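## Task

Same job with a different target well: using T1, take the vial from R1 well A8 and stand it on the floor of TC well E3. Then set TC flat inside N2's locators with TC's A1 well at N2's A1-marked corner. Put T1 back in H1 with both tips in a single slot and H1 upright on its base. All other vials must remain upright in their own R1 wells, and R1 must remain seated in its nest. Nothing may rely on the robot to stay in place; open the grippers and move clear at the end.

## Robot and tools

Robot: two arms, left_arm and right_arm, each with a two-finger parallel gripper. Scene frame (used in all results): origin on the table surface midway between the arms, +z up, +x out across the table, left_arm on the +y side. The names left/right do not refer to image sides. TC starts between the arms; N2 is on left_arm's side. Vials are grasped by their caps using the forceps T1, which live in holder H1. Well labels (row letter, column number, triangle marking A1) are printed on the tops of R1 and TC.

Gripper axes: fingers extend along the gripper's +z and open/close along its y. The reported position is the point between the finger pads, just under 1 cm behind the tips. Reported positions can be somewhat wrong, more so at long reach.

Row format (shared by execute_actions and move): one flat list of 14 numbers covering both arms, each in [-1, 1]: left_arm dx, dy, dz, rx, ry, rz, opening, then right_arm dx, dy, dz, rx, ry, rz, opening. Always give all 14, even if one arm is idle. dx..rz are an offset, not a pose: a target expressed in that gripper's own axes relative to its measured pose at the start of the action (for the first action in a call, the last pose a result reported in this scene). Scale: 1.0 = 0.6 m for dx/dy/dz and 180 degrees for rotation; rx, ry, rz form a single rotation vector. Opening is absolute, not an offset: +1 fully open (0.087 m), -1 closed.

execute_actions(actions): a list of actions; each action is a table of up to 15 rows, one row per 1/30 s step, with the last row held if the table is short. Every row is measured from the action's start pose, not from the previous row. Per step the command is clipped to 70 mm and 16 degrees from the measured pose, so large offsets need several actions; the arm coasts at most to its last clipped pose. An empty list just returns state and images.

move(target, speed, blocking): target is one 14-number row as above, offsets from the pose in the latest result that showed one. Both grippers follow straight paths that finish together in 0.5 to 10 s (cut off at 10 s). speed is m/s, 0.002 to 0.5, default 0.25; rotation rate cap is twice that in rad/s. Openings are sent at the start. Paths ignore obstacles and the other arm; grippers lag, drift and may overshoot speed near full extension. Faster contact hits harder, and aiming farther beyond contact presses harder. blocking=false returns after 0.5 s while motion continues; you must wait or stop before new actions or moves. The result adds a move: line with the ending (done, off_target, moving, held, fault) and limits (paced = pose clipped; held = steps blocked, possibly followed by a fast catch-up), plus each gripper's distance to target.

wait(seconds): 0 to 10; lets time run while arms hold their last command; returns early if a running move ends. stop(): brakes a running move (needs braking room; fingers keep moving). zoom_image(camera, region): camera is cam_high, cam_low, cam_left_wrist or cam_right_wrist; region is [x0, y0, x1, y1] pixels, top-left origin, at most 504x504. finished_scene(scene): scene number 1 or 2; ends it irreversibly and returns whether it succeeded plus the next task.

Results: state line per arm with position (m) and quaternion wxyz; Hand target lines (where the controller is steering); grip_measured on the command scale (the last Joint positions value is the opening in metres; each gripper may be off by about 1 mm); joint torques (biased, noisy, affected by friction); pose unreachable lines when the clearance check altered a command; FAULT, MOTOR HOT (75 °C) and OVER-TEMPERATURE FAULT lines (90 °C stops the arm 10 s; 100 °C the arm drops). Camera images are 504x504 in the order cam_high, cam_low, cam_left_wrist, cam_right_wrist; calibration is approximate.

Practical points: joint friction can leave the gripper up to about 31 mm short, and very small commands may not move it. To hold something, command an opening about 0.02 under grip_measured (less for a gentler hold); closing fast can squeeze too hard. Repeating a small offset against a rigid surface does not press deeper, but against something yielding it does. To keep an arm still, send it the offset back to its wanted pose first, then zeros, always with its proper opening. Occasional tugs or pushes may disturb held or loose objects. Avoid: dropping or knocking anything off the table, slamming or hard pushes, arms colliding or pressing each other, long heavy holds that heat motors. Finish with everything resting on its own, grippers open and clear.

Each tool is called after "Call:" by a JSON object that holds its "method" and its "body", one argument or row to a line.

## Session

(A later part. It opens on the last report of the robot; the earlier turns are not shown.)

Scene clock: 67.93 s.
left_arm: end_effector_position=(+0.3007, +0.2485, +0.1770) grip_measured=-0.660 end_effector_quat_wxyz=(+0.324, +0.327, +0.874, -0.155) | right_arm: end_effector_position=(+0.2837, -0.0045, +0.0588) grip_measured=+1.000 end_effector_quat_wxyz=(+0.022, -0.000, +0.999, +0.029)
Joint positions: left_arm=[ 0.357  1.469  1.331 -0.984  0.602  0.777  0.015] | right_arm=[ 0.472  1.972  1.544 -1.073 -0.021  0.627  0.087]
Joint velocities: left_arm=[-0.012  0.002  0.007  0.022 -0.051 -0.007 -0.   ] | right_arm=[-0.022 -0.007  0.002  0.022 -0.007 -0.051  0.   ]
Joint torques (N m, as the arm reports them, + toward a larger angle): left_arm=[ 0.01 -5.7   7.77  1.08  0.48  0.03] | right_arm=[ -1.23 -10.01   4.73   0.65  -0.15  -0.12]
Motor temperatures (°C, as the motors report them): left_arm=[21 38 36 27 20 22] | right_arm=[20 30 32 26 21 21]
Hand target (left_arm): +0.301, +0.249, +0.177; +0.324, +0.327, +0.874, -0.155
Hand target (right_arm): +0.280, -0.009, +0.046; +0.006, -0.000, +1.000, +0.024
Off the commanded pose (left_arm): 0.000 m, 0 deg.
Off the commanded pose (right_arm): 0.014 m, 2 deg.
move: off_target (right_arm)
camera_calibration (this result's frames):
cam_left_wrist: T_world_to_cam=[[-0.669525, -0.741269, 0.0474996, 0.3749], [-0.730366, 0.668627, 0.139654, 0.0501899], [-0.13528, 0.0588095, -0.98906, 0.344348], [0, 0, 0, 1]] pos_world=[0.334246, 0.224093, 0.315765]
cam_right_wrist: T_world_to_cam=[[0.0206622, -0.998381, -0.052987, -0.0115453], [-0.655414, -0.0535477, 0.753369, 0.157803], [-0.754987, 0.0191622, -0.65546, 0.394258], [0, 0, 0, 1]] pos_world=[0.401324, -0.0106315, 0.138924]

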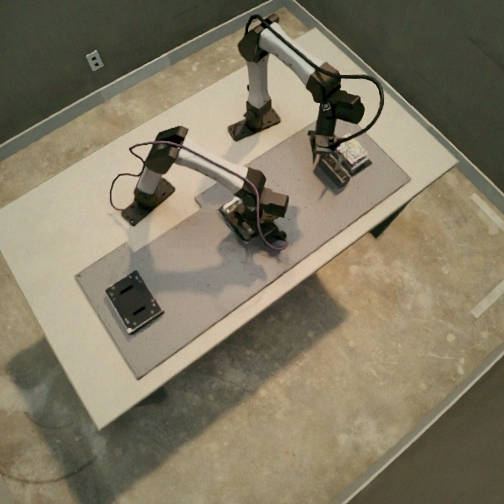

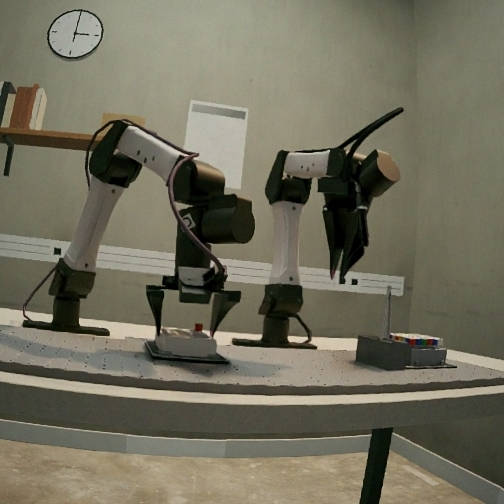

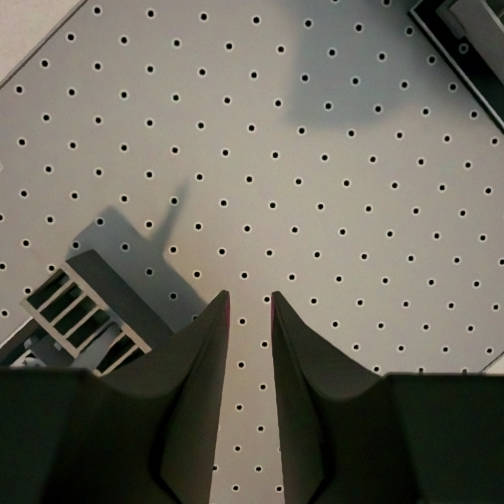

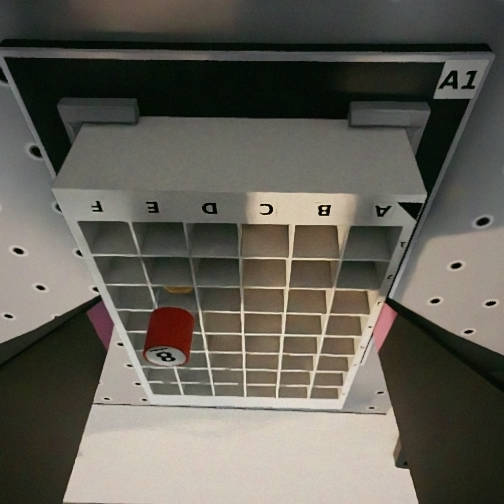

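Call:
{"method": "move", "body": {
  "target": [0,0,0,0,0,0,-0.66,0.004,0,0.03,0,0.012,0,1],
  "speed": 0.02
}}

Call:
{"method": "move", "body": {
  "target": [0,0,0,0,0,0,-0.66,0,0,0,0,0,0,0.85]
}}

Call:
{"method": "move", "body": {
  "target": [0,0,0,0,0,0,-0.66,0,0,-0.15,0,0,0,0.85],
  "speed": 0.05
}}

Scene clock: 69.60 s.
left_arm: end_effector_position=(+0.3007, +0.2485, +0.1770) grip_measured=-0.660 end_effector_quat_wxyz=(+0.324, +0.327, +0.874, -0.155) | right_arm: end_effector_position=(+0.2845, -0.0032, +0.0589) grip_measured=+1.000 end_effector_quat_wxyz=(+0.024, -0.001, +0.999, +0.032)
Joint positions: left_arm=[ 0.357  1.469  1.331 -0.984  0.602  0.777  0.015] | right_arm=[ 0.472  1.972  1.544 -1.067 -0.024  0.626  0.087]
Joint velocities: left_arm=[ 0.022 -0.012 -0.022 -0.007 -0.007  0.037 -0.001] | right_arm=[-0.002  0.017  0.002 -0.051  0.022  0.007  0.   ]
Joint torques (N m, as the arm reports them, + toward a larger angle): left_arm=[ 0.05 -5.66  7.72  1.1   0.51  0.05] | right_arm=[-0.93 -8.5   5.26  0.76 -0.23 -0.12]
Motor temperatures (°C, as the motors report them): left_arm=[21 38 36 27 20 22] | right_arm=[20 30 32 26 21 21]
Hand target (left_arm): +0.301, +0.249, +0.177; +0.324, +0.327, +0.874, -0.155
Hand target (right_arm): +0.282, -0.004, +0.041; +0.004, -0.000, +1.000, +0.029
Off the commanded pose (left_arm): 0.000 m, 0 deg.
Off the commanded pose (right_arm): 0.018 m, 2 deg.
move: off_target (right_arm)
camera_calibration (this result's frames):
cam_left_wrist: T_world_to_cam=[[-0.669525, -0.741269, 0.0474996, 0.3749], [-0.730366, 0.668627, 0.139654, 0.0501899], [-0.13528, 0.0588095, -0.98906, 0.344348], [0, 0, 0, 1]] pos_world=[0.334246, 0.224093, 0.315765]
cam_right_wrist: T_world_to_cam=[[0.0218229, -0.998019, -0.0590138, -0.010246], [-0.657367, -0.0587976, 0.751273, 0.159056], [-0.753254, 0.0223988, -0.657348, 0.394473], [0, 0, 0, 1]] pos_world=[0.40192, -0.00970934, 0.139207]

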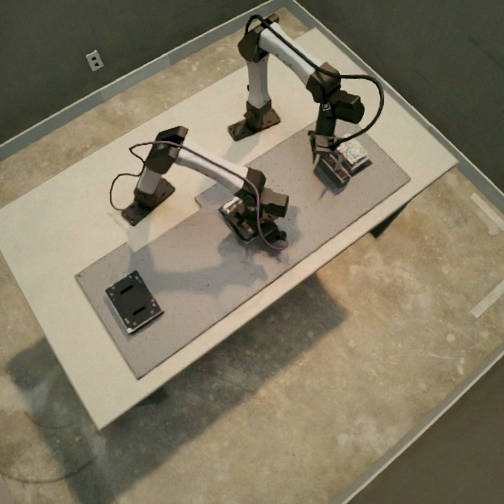

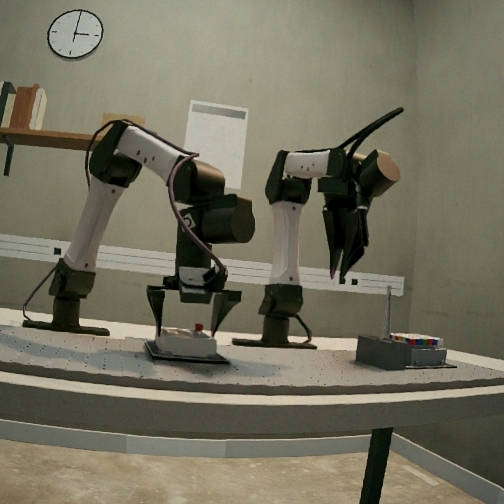

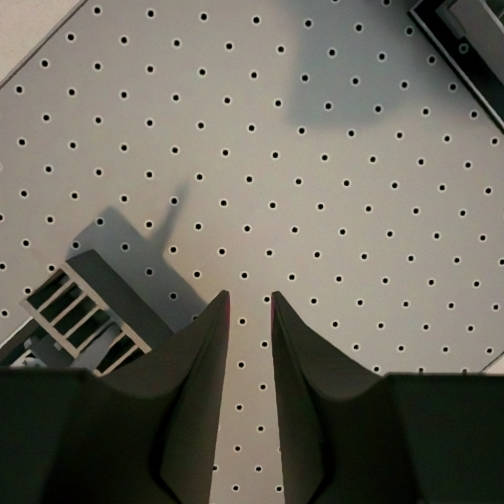

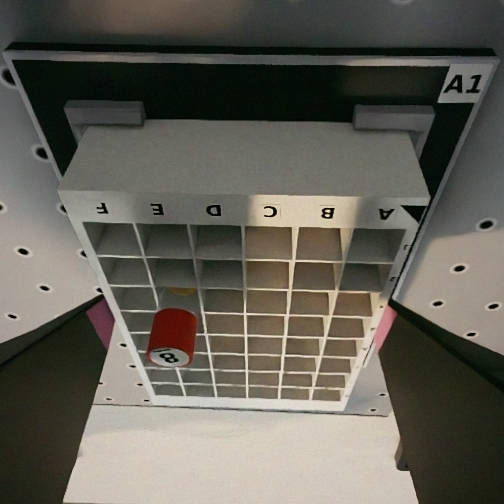

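Scene clock: 70.10 s.
left_arm: end_effector_position=(+0.3007, +0.2485, +0.1770) grip_measured=-0.660 end_effector_quat_wxyz=(+0.324, +0.327, +0.874, -0.155) | right_arm: end_effector_position=(+0.2843, -0.0040, +0.0588) grip_measured=+0.951 end_effector_quat_wxyz=(+0.024, -0.001, +0.999, +0.030)
Joint positions: left_arm=[ 0.357  1.469  1.331 -0.984  0.602  0.777  0.015] | right_arm=[ 0.472  1.972  1.544 -1.07  -0.022  0.625  0.085]
Joint velocities: left_arm=[ 0.007 -0.002  0.012  0.007  0.007  0.022 -0.   ] | right_arm=[-0.012 -0.007  0.007  0.007  0.037 -0.007 -0.   ]
Joint torques (N m, as the arm reports them, + toward a larger angle): left_arm=[ 0.1  -5.66  7.8   1.11  0.46  0.04] | right_arm=[ -0.58 -11.75   6.75   0.61  -0.01  -0.07]
Motor temperatures (°C, as the motors report them): left_arm=[21 38 36 27 20 22] | right_arm=[20 30 32 26 21 21]
Hand target (left_arm): +0.301, +0.249, +0.177; +0.324, +0.327, +0.874, -0.155
Hand target (right_arm): +0.285, -0.003, +0.059; +0.024, -0.001, +0.999, +0.032
Off the commanded pose (left_arm): 0.000 m, 0 deg.
Off the commanded pose (right_arm): 0.001 m, 0 deg.
move: done
camera_calibration (this result's frames):
cam_left_wrist: T_world_to_cam=[[-0.669525, -0.741269, 0.0474996, 0.3749], [-0.730366, 0.668627, 0.139654, 0.0501899], [-0.13528, 0.0588095, -0.98906, 0.344348], [0, 0, 0, 1]] pos_world=[0.334246, 0.224093, 0.315765]
cam_right_wrist: T_world_to_cam=[[0.0227316, -0.998213, -0.0552556, -0.0115363], [-0.656916, -0.0565771, 0.751838, 0.158711], [-0.753621, 0.0192078, -0.657028, 0.39434], [0, 0, 0, 1]] pos_world=[0.401705, -0.0101107, 0.13913]

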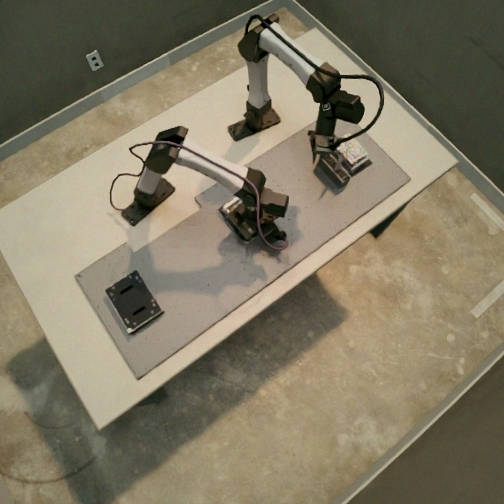

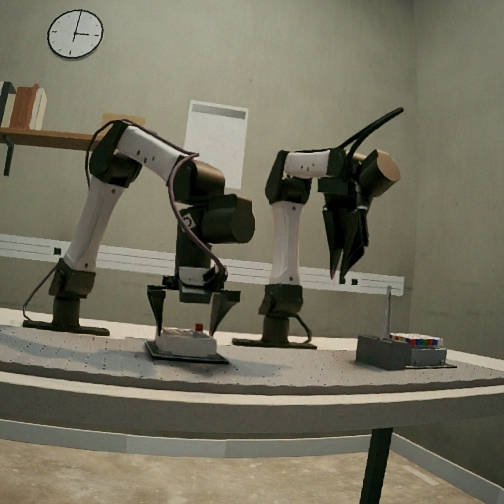

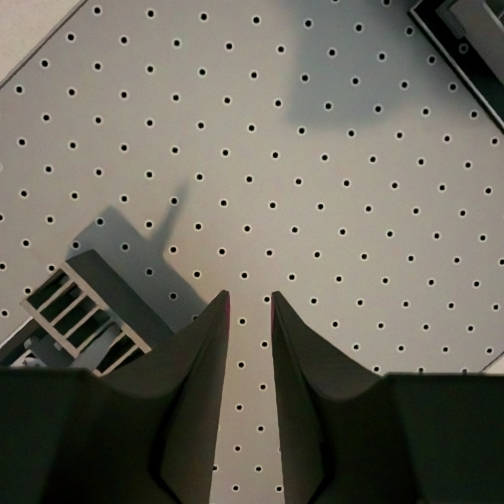

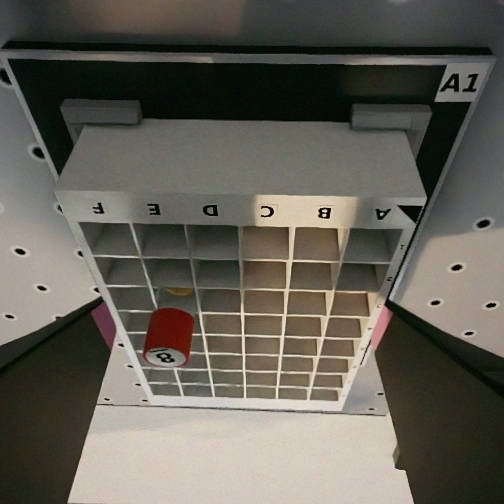

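Scene clock: 72.37 s.
left_arm: end_effector_position=(+0.3007, +0.2485, +0.1770) grip_measured=-0.660 end_effector_quat_wxyz=(+0.324, +0.327, +0.874, -0.155) | right_arm: end_effector_position=(+0.2808, -0.0066, +0.1386) grip_measured=+0.951 end_effector_quat_wxyz=(+0.019, -0.001, +0.999, +0.027)
Joint positions: left_arm=[ 0.357  1.469  1.331 -0.984  0.602  0.777  0.015] | right_arm=[ 0.472  1.955  1.837 -1.39  -0.021  0.625  0.085]
Joint velocities: left_arm=[-0.002  0.017 -0.002 -0.007 -0.022 -0.007 -0.001] | right_arm=[-0.002 -0.002 -0.017 -0.022  0.022 -0.037  0.001]
Joint torques (N m, as the arm reports them, + toward a larger angle): left_arm=[ 0.01 -5.71  7.68  1.12  0.44  0.04] | right_arm=[ -0.74 -12.81   8.57   0.32  -0.04  -0.13]
Motor temperatures (°C, as the motors report them): left_arm=[21 38 36 27 20 22] | right_arm=[20 31 32 26 21 21]
Hand target (left_arm): +0.301, +0.249, +0.177; +0.324, +0.327, +0.874, -0.155
Hand target (right_arm): +0.280, -0.009, +0.148; +0.024, -0.001, +0.999, +0.030
Off the commanded pose (left_arm): 0.000 m, 0 deg.
Off the commanded pose (right_arm): 0.010 m, 1 deg.
move: done
camera_calibration (this result's frames):
cam_left_wrist: T_world_to_cam=[[-0.669525, -0.741269, 0.0474996, 0.3749], [-0.730366, 0.668627, 0.139654, 0.0501899], [-0.13528, 0.0588095, -0.98906, 0.344348], [0, 0, 0, 1]] pos_world=[0.334246, 0.224093, 0.315765]
cam_right_wrist: T_world_to_cam=[[0.0222668, -0.998556, -0.0488814, -0.0104044], [-0.650557, -0.0515979, 0.757703, 0.093732], [-0.759131, 0.0149285, -0.650766, 0.444832], [0, 0, 0, 1]] pos_world=[0.398896, -0.0121937, 0.217952]

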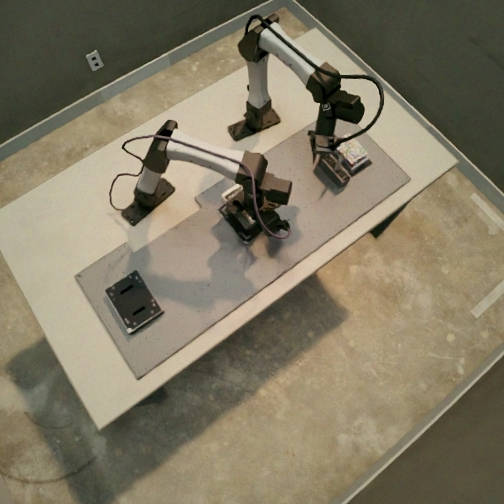

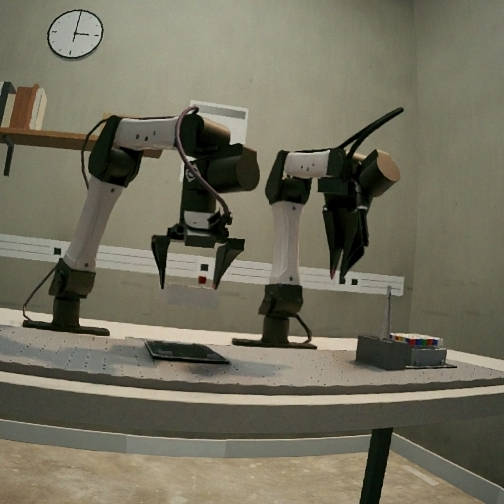

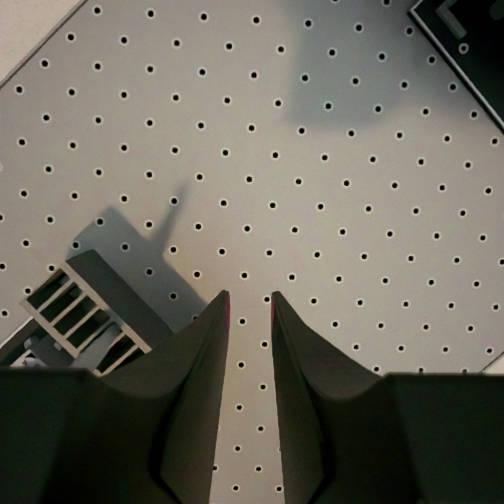

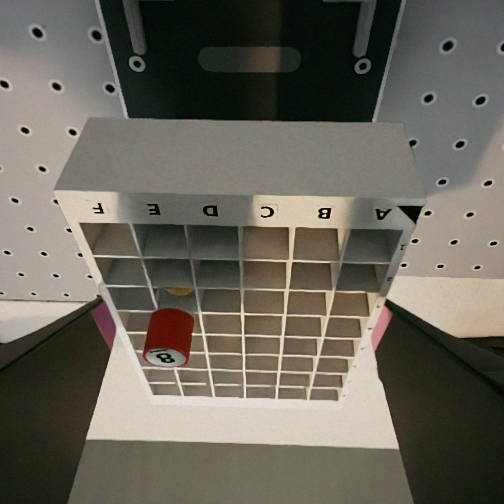

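Call:
{"method": "move", "body": {
  "target": [0,0,0,0,0,0,-0.66,-0.03,-0.74,0,0,0,0,0.85],
  "speed": 0.12
}}

Scene clock: 77.07 s.
left_arm: end_effector_position=(+0.3007, +0.2485, +0.1770) grip_measured=-0.660 end_effector_quat_wxyz=(+0.324, +0.327, +0.874, -0.155) | right_arm: end_effector_position=(+0.2993, -0.4527, +0.1265) grip_measured=+0.951 end_effector_quat_wxyz=(+0.035, +0.003, +0.999, +0.003)
Joint positions: left_arm=[ 0.357  1.469  1.331 -0.984  0.602  0.777  0.015] | right_arm=[-0.76   1.997  1.854 -1.375 -0.045 -0.599  0.085]
Joint velocities: left_arm=[ 0.002  0.007 -0.007  0.007 -0.066  0.007  0.001] | right_arm=[ 0.007 -0.012  0.007 -0.007 -0.007 -0.007 -0.   ]
Joint torques (N m, as the arm reports them, + toward a larger angle): left_arm=[-0.1  -5.6   7.8   1.1   0.49  0.05] | right_arm=[ -0.48 -10.23   8.66   0.34  -0.16  -0.07]
Motor temperatures (°C, as the motors report them): left_arm=[21 38 36 27 20 22] | right_arm=[20 32 33 26 21 21]
Hand target (left_arm): +0.301, +0.249, +0.177; +0.324, +0.327, +0.874, -0.155
Hand target (right_arm): +0.299, -0.452, +0.124; +0.025, -0.001, +1.000, +0.014
Off the commanded pose (left_arm): 0.000 m, 0 deg.
Off the commanded pose (right_arm): 0.012 m, 3 deg.
move: off_target (right_arm)
camera_calibration (this result's frames):
cam_left_wrist: T_world_to_cam=[[-0.669525, -0.741269, 0.0474996, 0.3749], [-0.730366, 0.668627, 0.139654, 0.0501899], [-0.13528, 0.0588095, -0.98906, 0.344348], [0, 0, 0, 1]] pos_world=[0.334246, 0.224093, 0.315765]
cam_right_wrist: T_world_to_cam=[[0.0134334, -0.999909, -0.00133011, -0.460856], [-0.673619, -0.0100329, 0.739011, 0.120057], [-0.738957, -0.00903144, -0.673693, 0.443692], [0, 0, 0, 1]] pos_world=[0.414933, -0.455602, 0.209575]

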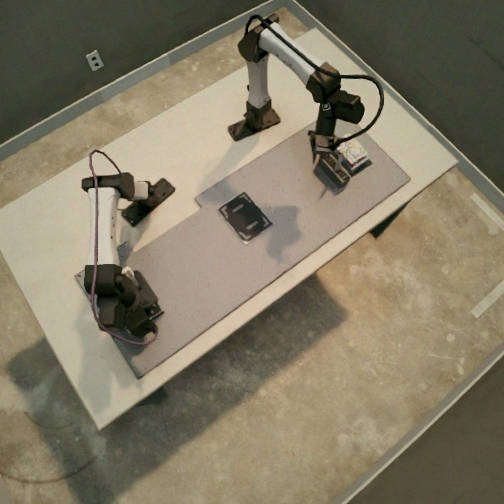

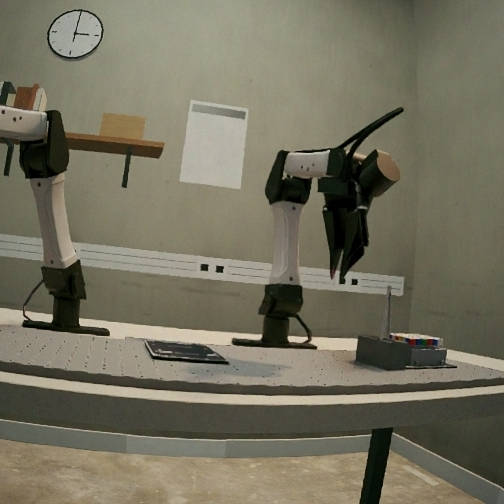

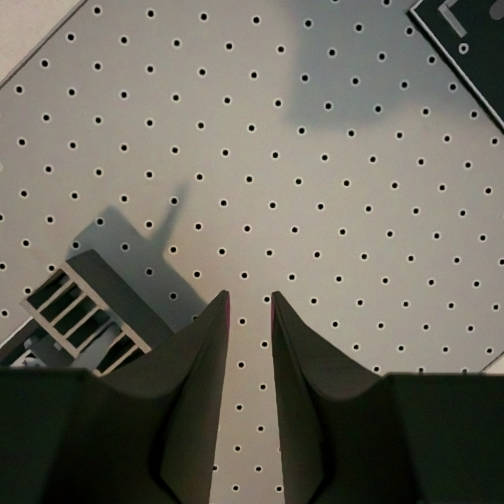

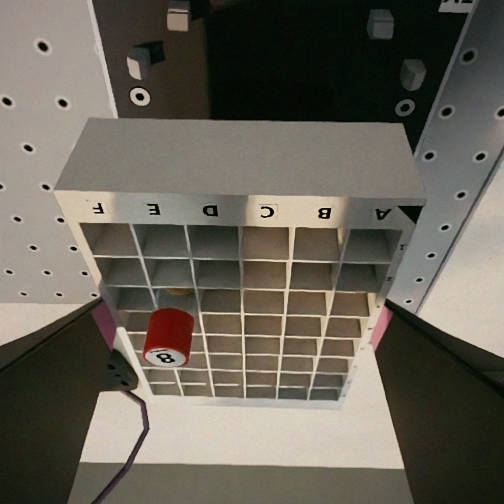

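Call:
{"method": "move", "body": {
  "target": [0,0,0,0,0,0,-0.66,-0.02,-0.02,0.04,-0.018,0.007,0,0.85],
  "speed": 0.03
}}

Scene clock: 78.97 s.
left_arm: end_effector_position=(+0.3007, +0.2485, +0.1770) grip_measured=-0.660 end_effector_quat_wxyz=(+0.324, +0.327, +0.874, -0.155) | right_arm: end_effector_position=(+0.3124, -0.4628, +0.1060) grip_measured=+0.951 end_effector_quat_wxyz=(+0.028, +0.002, +0.999, +0.024)
Joint positions: left_arm=[ 0.357  1.469  1.331 -0.984  0.602  0.777  0.015] | right_arm=[-0.773  2.102  1.926 -1.377 -0.07  -0.614  0.085]
Joint velocities: left_arm=[-0.012 -0.012  0.022 -0.007 -0.007  0.022 -0.   ] | right_arm=[-0.007 -0.002  0.007 -0.007 -0.095  0.022 -0.001]
Joint torques (N m, as the arm reports them, + toward a larger angle): left_arm=[ 0.09 -5.62  7.73  1.07  0.5   0.01] | right_arm=[ -1.21 -11.23   8.26   0.32  -0.21  -0.12]
Motor temperatures (°C, as the motors report them): left_arm=[21 38 36 27 20 22] | right_arm=[20 32 33 25 21 21]
Hand target (left_arm): +0.301, +0.249, +0.177; +0.324, +0.327, +0.874, -0.155
Hand target (right_arm): +0.313, -0.465, +0.103; +0.024, +0.002, +0.999, +0.031
Off the commanded pose (left_arm): 0.000 m, 0 deg.
Off the commanded pose (right_arm): 0.003 m, 1 deg.
move: done
camera_calibration (this result's frames):
cam_left_wrist: T_world_to_cam=[[-0.669525, -0.741269, 0.0474996, 0.3749], [-0.730366, 0.668627, 0.139654, 0.0501899], [-0.13528, 0.0588095, -0.98906, 0.344348], [0, 0, 0, 1]] pos_world=[0.334246, 0.224093, 0.315765]
cam_right_wrist: T_world_to_cam=[[0.0159244, -0.999005, -0.0416591, -0.46725], [-0.663406, -0.0417291, 0.747095, 0.125143], [-0.74809, 0.0157399, -0.663411, 0.452722], [0, 0, 0, 1]] pos_world=[0.429138, -0.468689, 0.187381]

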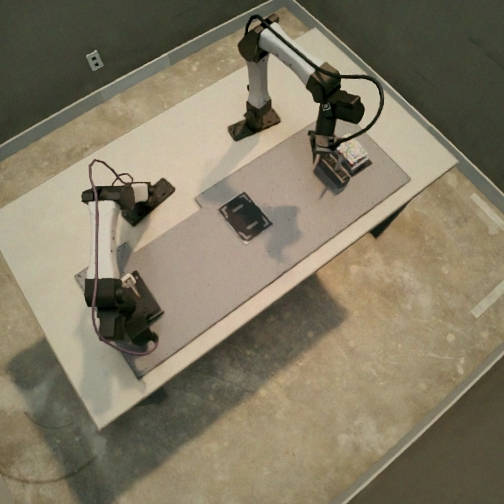

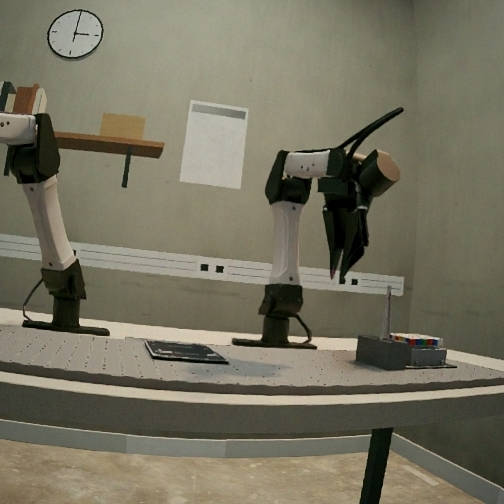

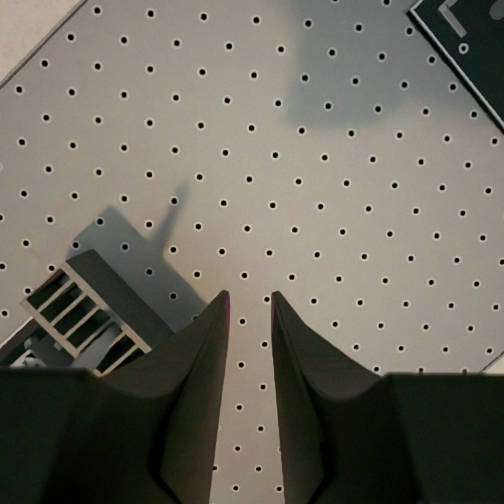

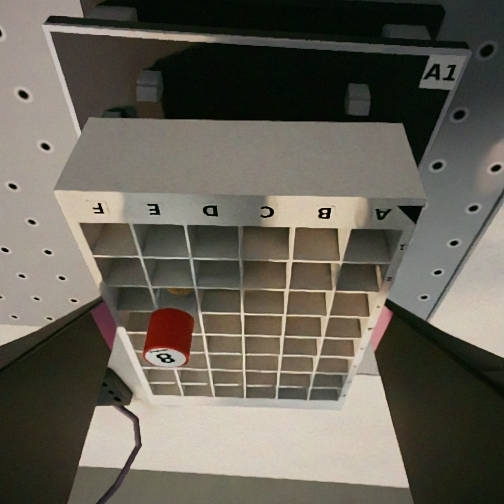

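Call:
{"method": "move", "body": {
  "target": [0,0,0,0,0,0,-0.66,0.016,-0.005,0.012,-0.004,0,0.027,0.85],
  "speed": 0.02
}}

Scene clock: 81.87 s.
left_arm: end_effector_position=(+0.3007, +0.2485, +0.1770) grip_measured=-0.660 end_effector_quat_wxyz=(+0.324, +0.327, +0.874, -0.155) | right_arm: end_effector_position=(+0.3069, -0.4673, +0.0999) grip_measured=+0.951 end_effector_quat_wxyz=(+0.027, +0.036, +0.999, +0.026)
Joint positions: left_arm=[ 0.357  1.469  1.331 -0.984  0.602  0.777  0.015] | right_arm=[-0.797  2.102  1.901 -1.355 -0.072 -0.569  0.085]
Joint velocities: left_arm=[ 0.002 -0.012 -0.007 -0.037 -0.007  0.037 -0.   ] | right_arm=[-0.002 -0.007 -0.002 -0.051 -0.081  0.037 -0.001]
Joint torques (N m, as the arm reports them, + toward a larger angle): left_arm=[ 0.01 -5.6   7.87  1.08  0.46  0.02] | right_arm=[ -1.25 -13.85   4.97   0.51  -0.21   0.04]
Motor temperatures (°C, as the motors report them): left_arm=[21 38 36 27 20 22] | right_arm=[20 33 33 25 21 21]
Hand target (left_arm): +0.301, +0.249, +0.177; +0.324, +0.327, +0.874, -0.155
Hand target (right_arm): +0.303, -0.466, +0.098; +0.027, +0.044, +0.998, +0.031
Off the commanded pose (left_arm): 0.000 m, 0 deg.
Off the commanded pose (right_arm): 0.004 m, 1 deg.
move: done
camera_calibration (this result's frames):
cam_left_wrist: T_world_to_cam=[[-0.669525, -0.741269, 0.0474996, 0.3749], [-0.730366, 0.668627, 0.139654, 0.0501899], [-0.13528, 0.0588095, -0.98906, 0.344348], [0, 0, 0, 1]] pos_world=[0.334246, 0.224093, 0.315765]
cam_right_wrist: T_world_to_cam=[[-0.0519052, -0.997516, -0.0476108, -0.449773], [-0.662024, -0.00132417, 0.749481, 0.144127], [-0.747683, 0.0704215, -0.660311, 0.4697], [0, 0, 0, 1]] pos_world=[0.423257, -0.481542, 0.180714]

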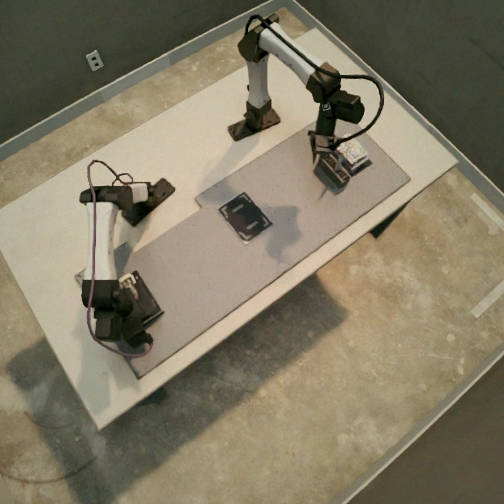

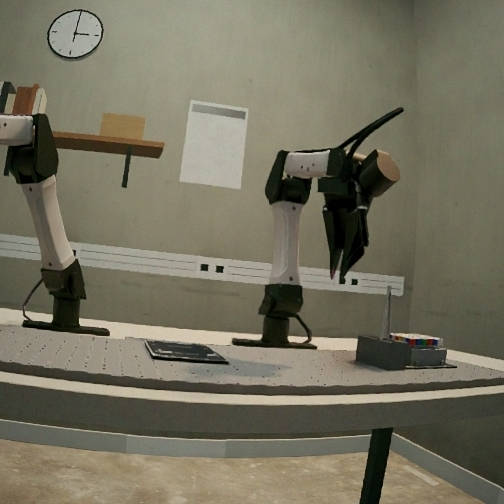

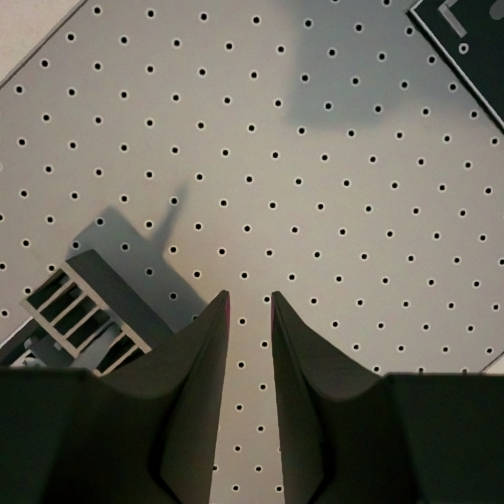

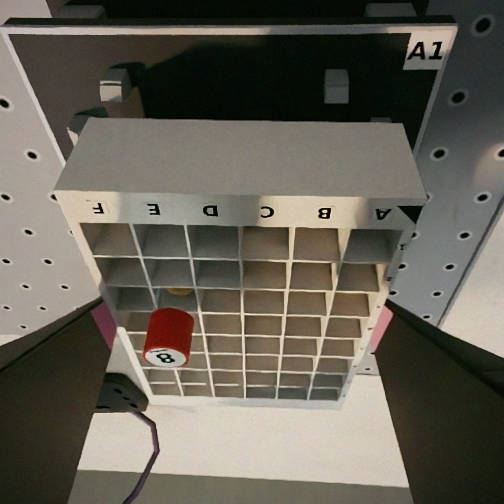

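Call:
{"method": "move", "body": {
  "target": [0,0,0,0,0,0,-0.66,0.004,0.016,0.006,0,0,0,0.85],
  "speed": 0.02
}}

Scene clock: 83.07 s.
left_arm: end_effector_position=(+0.3007, +0.2485, +0.1770) grip_measured=-0.660 end_effector_quat_wxyz=(+0.324, +0.327, +0.874, -0.155) | right_arm: end_effector_position=(+0.3067, -0.4618, +0.0958) grip_measured=+0.951 end_effector_quat_wxyz=(+0.026, +0.034, +0.999, +0.026)
Joint positions: left_arm=[ 0.357  1.469  1.331 -0.984  0.602  0.777  0.015] | right_arm=[-0.786  2.088  1.863 -1.333 -0.072 -0.561  0.085]
Joint velocities: left_arm=[-0.012  0.002 -0.012 -0.095  0.081 -0.066  0.001] | right_arm=[-0.002 -0.007 -0.002  0.007 -0.007  0.066 -0.001]
Joint torques (N m, as the arm reports them, + toward a larger angle): left_arm=[ 0.07 -5.67  7.94  1.09  0.52  0.02] | right_arm=[ -0.16 -14.46   5.04   0.48  -0.11   0.03]
Motor temperatures (°C, as the motors report them): left_arm=[21 38 36 27 20 22] | right_arm=[20 34 33 25 21 21]
Hand target (left_arm): +0.301, +0.249, +0.177; +0.324, +0.327, +0.874, -0.155
Hand target (right_arm): +0.305, -0.457, +0.097; +0.026, +0.036, +0.999, +0.026
Off the commanded pose (left_arm): 0.000 m, 0 deg.
Off the commanded pose (right_arm): 0.005 m, 0 deg.
move: done
camera_calibration (this result's frames):
cam_left_wrist: T_world_to_cam=[[-0.669525, -0.741269, 0.0474996, 0.3749], [-0.730366, 0.668627, 0.139654, 0.0501899], [-0.13528, 0.0588095, -0.98906, 0.344348], [0, 0, 0, 1]] pos_world=[0.334246, 0.224093, 0.315765]
cam_right_wrist: T_world_to_cam=[[-0.0489187, -0.997632, -0.0483377, -0.445367], [-0.660857, -0.00395864, 0.750501, 0.145374], [-0.748916, 0.0686579, -0.659099, 0.465959], [0, 0, 0, 1]] pos_world=[0.423248, -0.475729, 0.176481]

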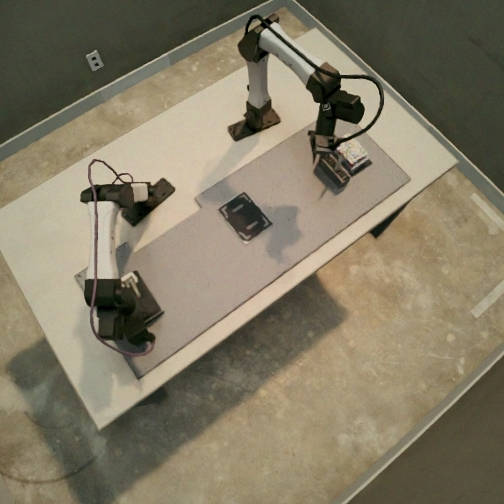

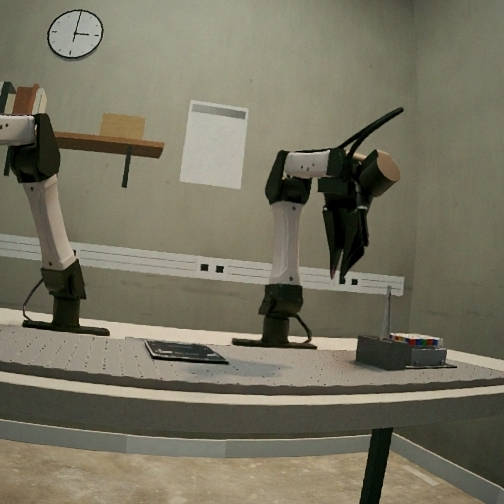

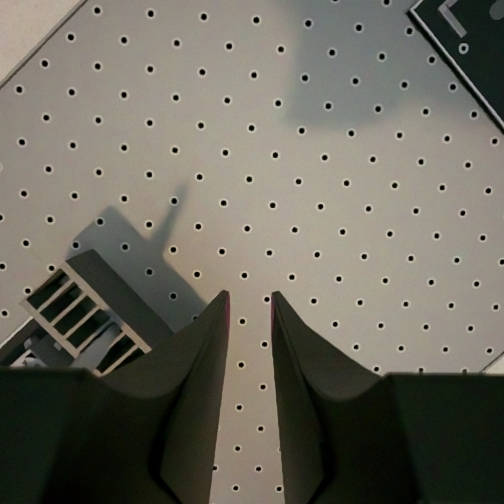

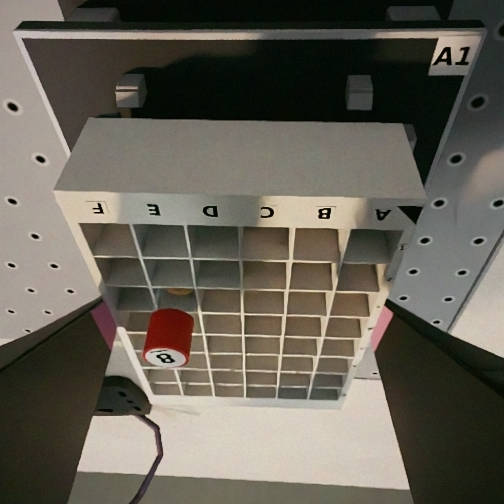

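Aligned. Lower.

Call:
{"method": "move", "body": {
  "target": [0,0,0,0,0,0,-0.66,0.004,0.004,0.02,0,0,0,0.85],
  "speed": 0.01
}}

Scene clock: 84.80 s.
left_arm: end_effector_position=(+0.3007, +0.2485, +0.1770) grip_measured=-0.660 end_effector_quat_wxyz=(+0.324, +0.327, +0.874, -0.155) | right_arm: end_effector_position=(+0.3077, -0.4626, +0.0920) grip_measured=+0.951 end_effector_quat_wxyz=(+0.033, +0.030, +0.999, +0.022)
Joint positions: left_arm=[ 0.357  1.469  1.331 -0.984  0.602  0.777  0.015] | right_arm=[-0.786  2.075  1.831 -1.298 -0.073 -0.569  0.085]
Joint velocities: left_arm=[ 0.002 -0.007  0.002 -0.007  0.095  0.022  0.001] | right_arm=[-0.007 -0.012  0.002 -0.007 -0.081 -0.007 -0.001]
Joint torques (N m, as the arm reports them, + toward a larger angle): left_arm=[ 0.16 -5.66  7.77  1.08  0.48  0.06] | right_arm=[ -0.26 -12.81   4.07   0.69  -0.13   0.09]
Motor temperatures (°C, as the motors report them): left_arm=[21 38 36 27 20 22] | right_arm=[20 34 32 25 21 21]
Hand target (left_arm): +0.301, +0.249, +0.177; +0.324, +0.327, +0.874, -0.155
Hand target (right_arm): +0.305, -0.459, +0.084; +0.025, +0.035, +0.999, +0.026
Off the commanded pose (left_arm): 0.000 m, 0 deg.
Off the commanded pose (right_arm): 0.009 m, 1 deg.
move: done
camera_calibration (this result's frames):
cam_left_wrist: T_world_to_cam=[[-0.669525, -0.741269, 0.0474996, 0.3749], [-0.730366, 0.668627, 0.139654, 0.0501899], [-0.13528, 0.0588095, -0.98906, 0.344348], [0, 0, 0, 1]] pos_world=[0.334246, 0.224093, 0.315765]
cam_right_wrist: T_world_to_cam=[[-0.0403167, -0.998379, -0.0401846, -0.450038], [-0.671031, -0.00274454, 0.741424, 0.153364], [-0.740333, 0.0568568, -0.669832, 0.457127], [0, 0, 0, 1]] pos_world=[0.423194, -0.474878, 0.174406]

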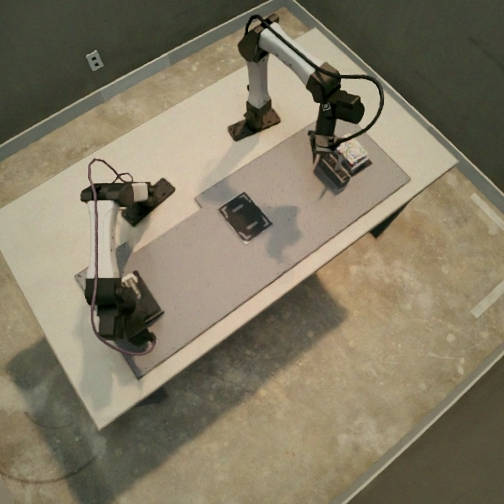

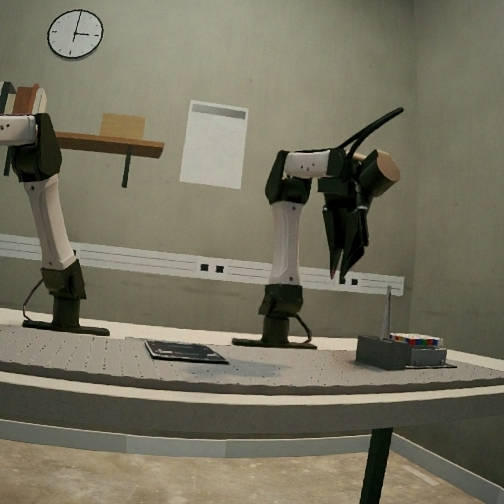

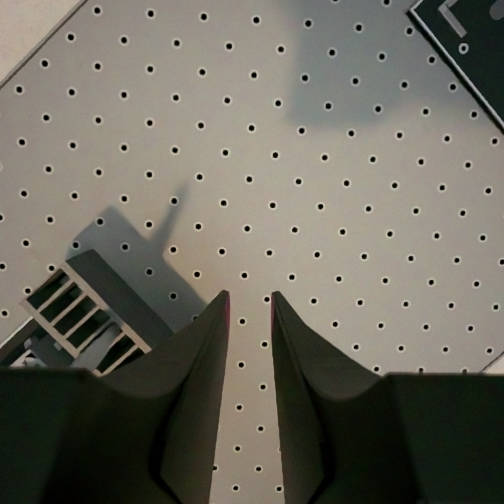

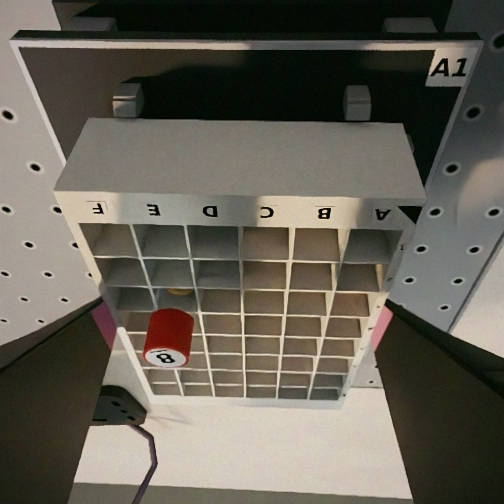

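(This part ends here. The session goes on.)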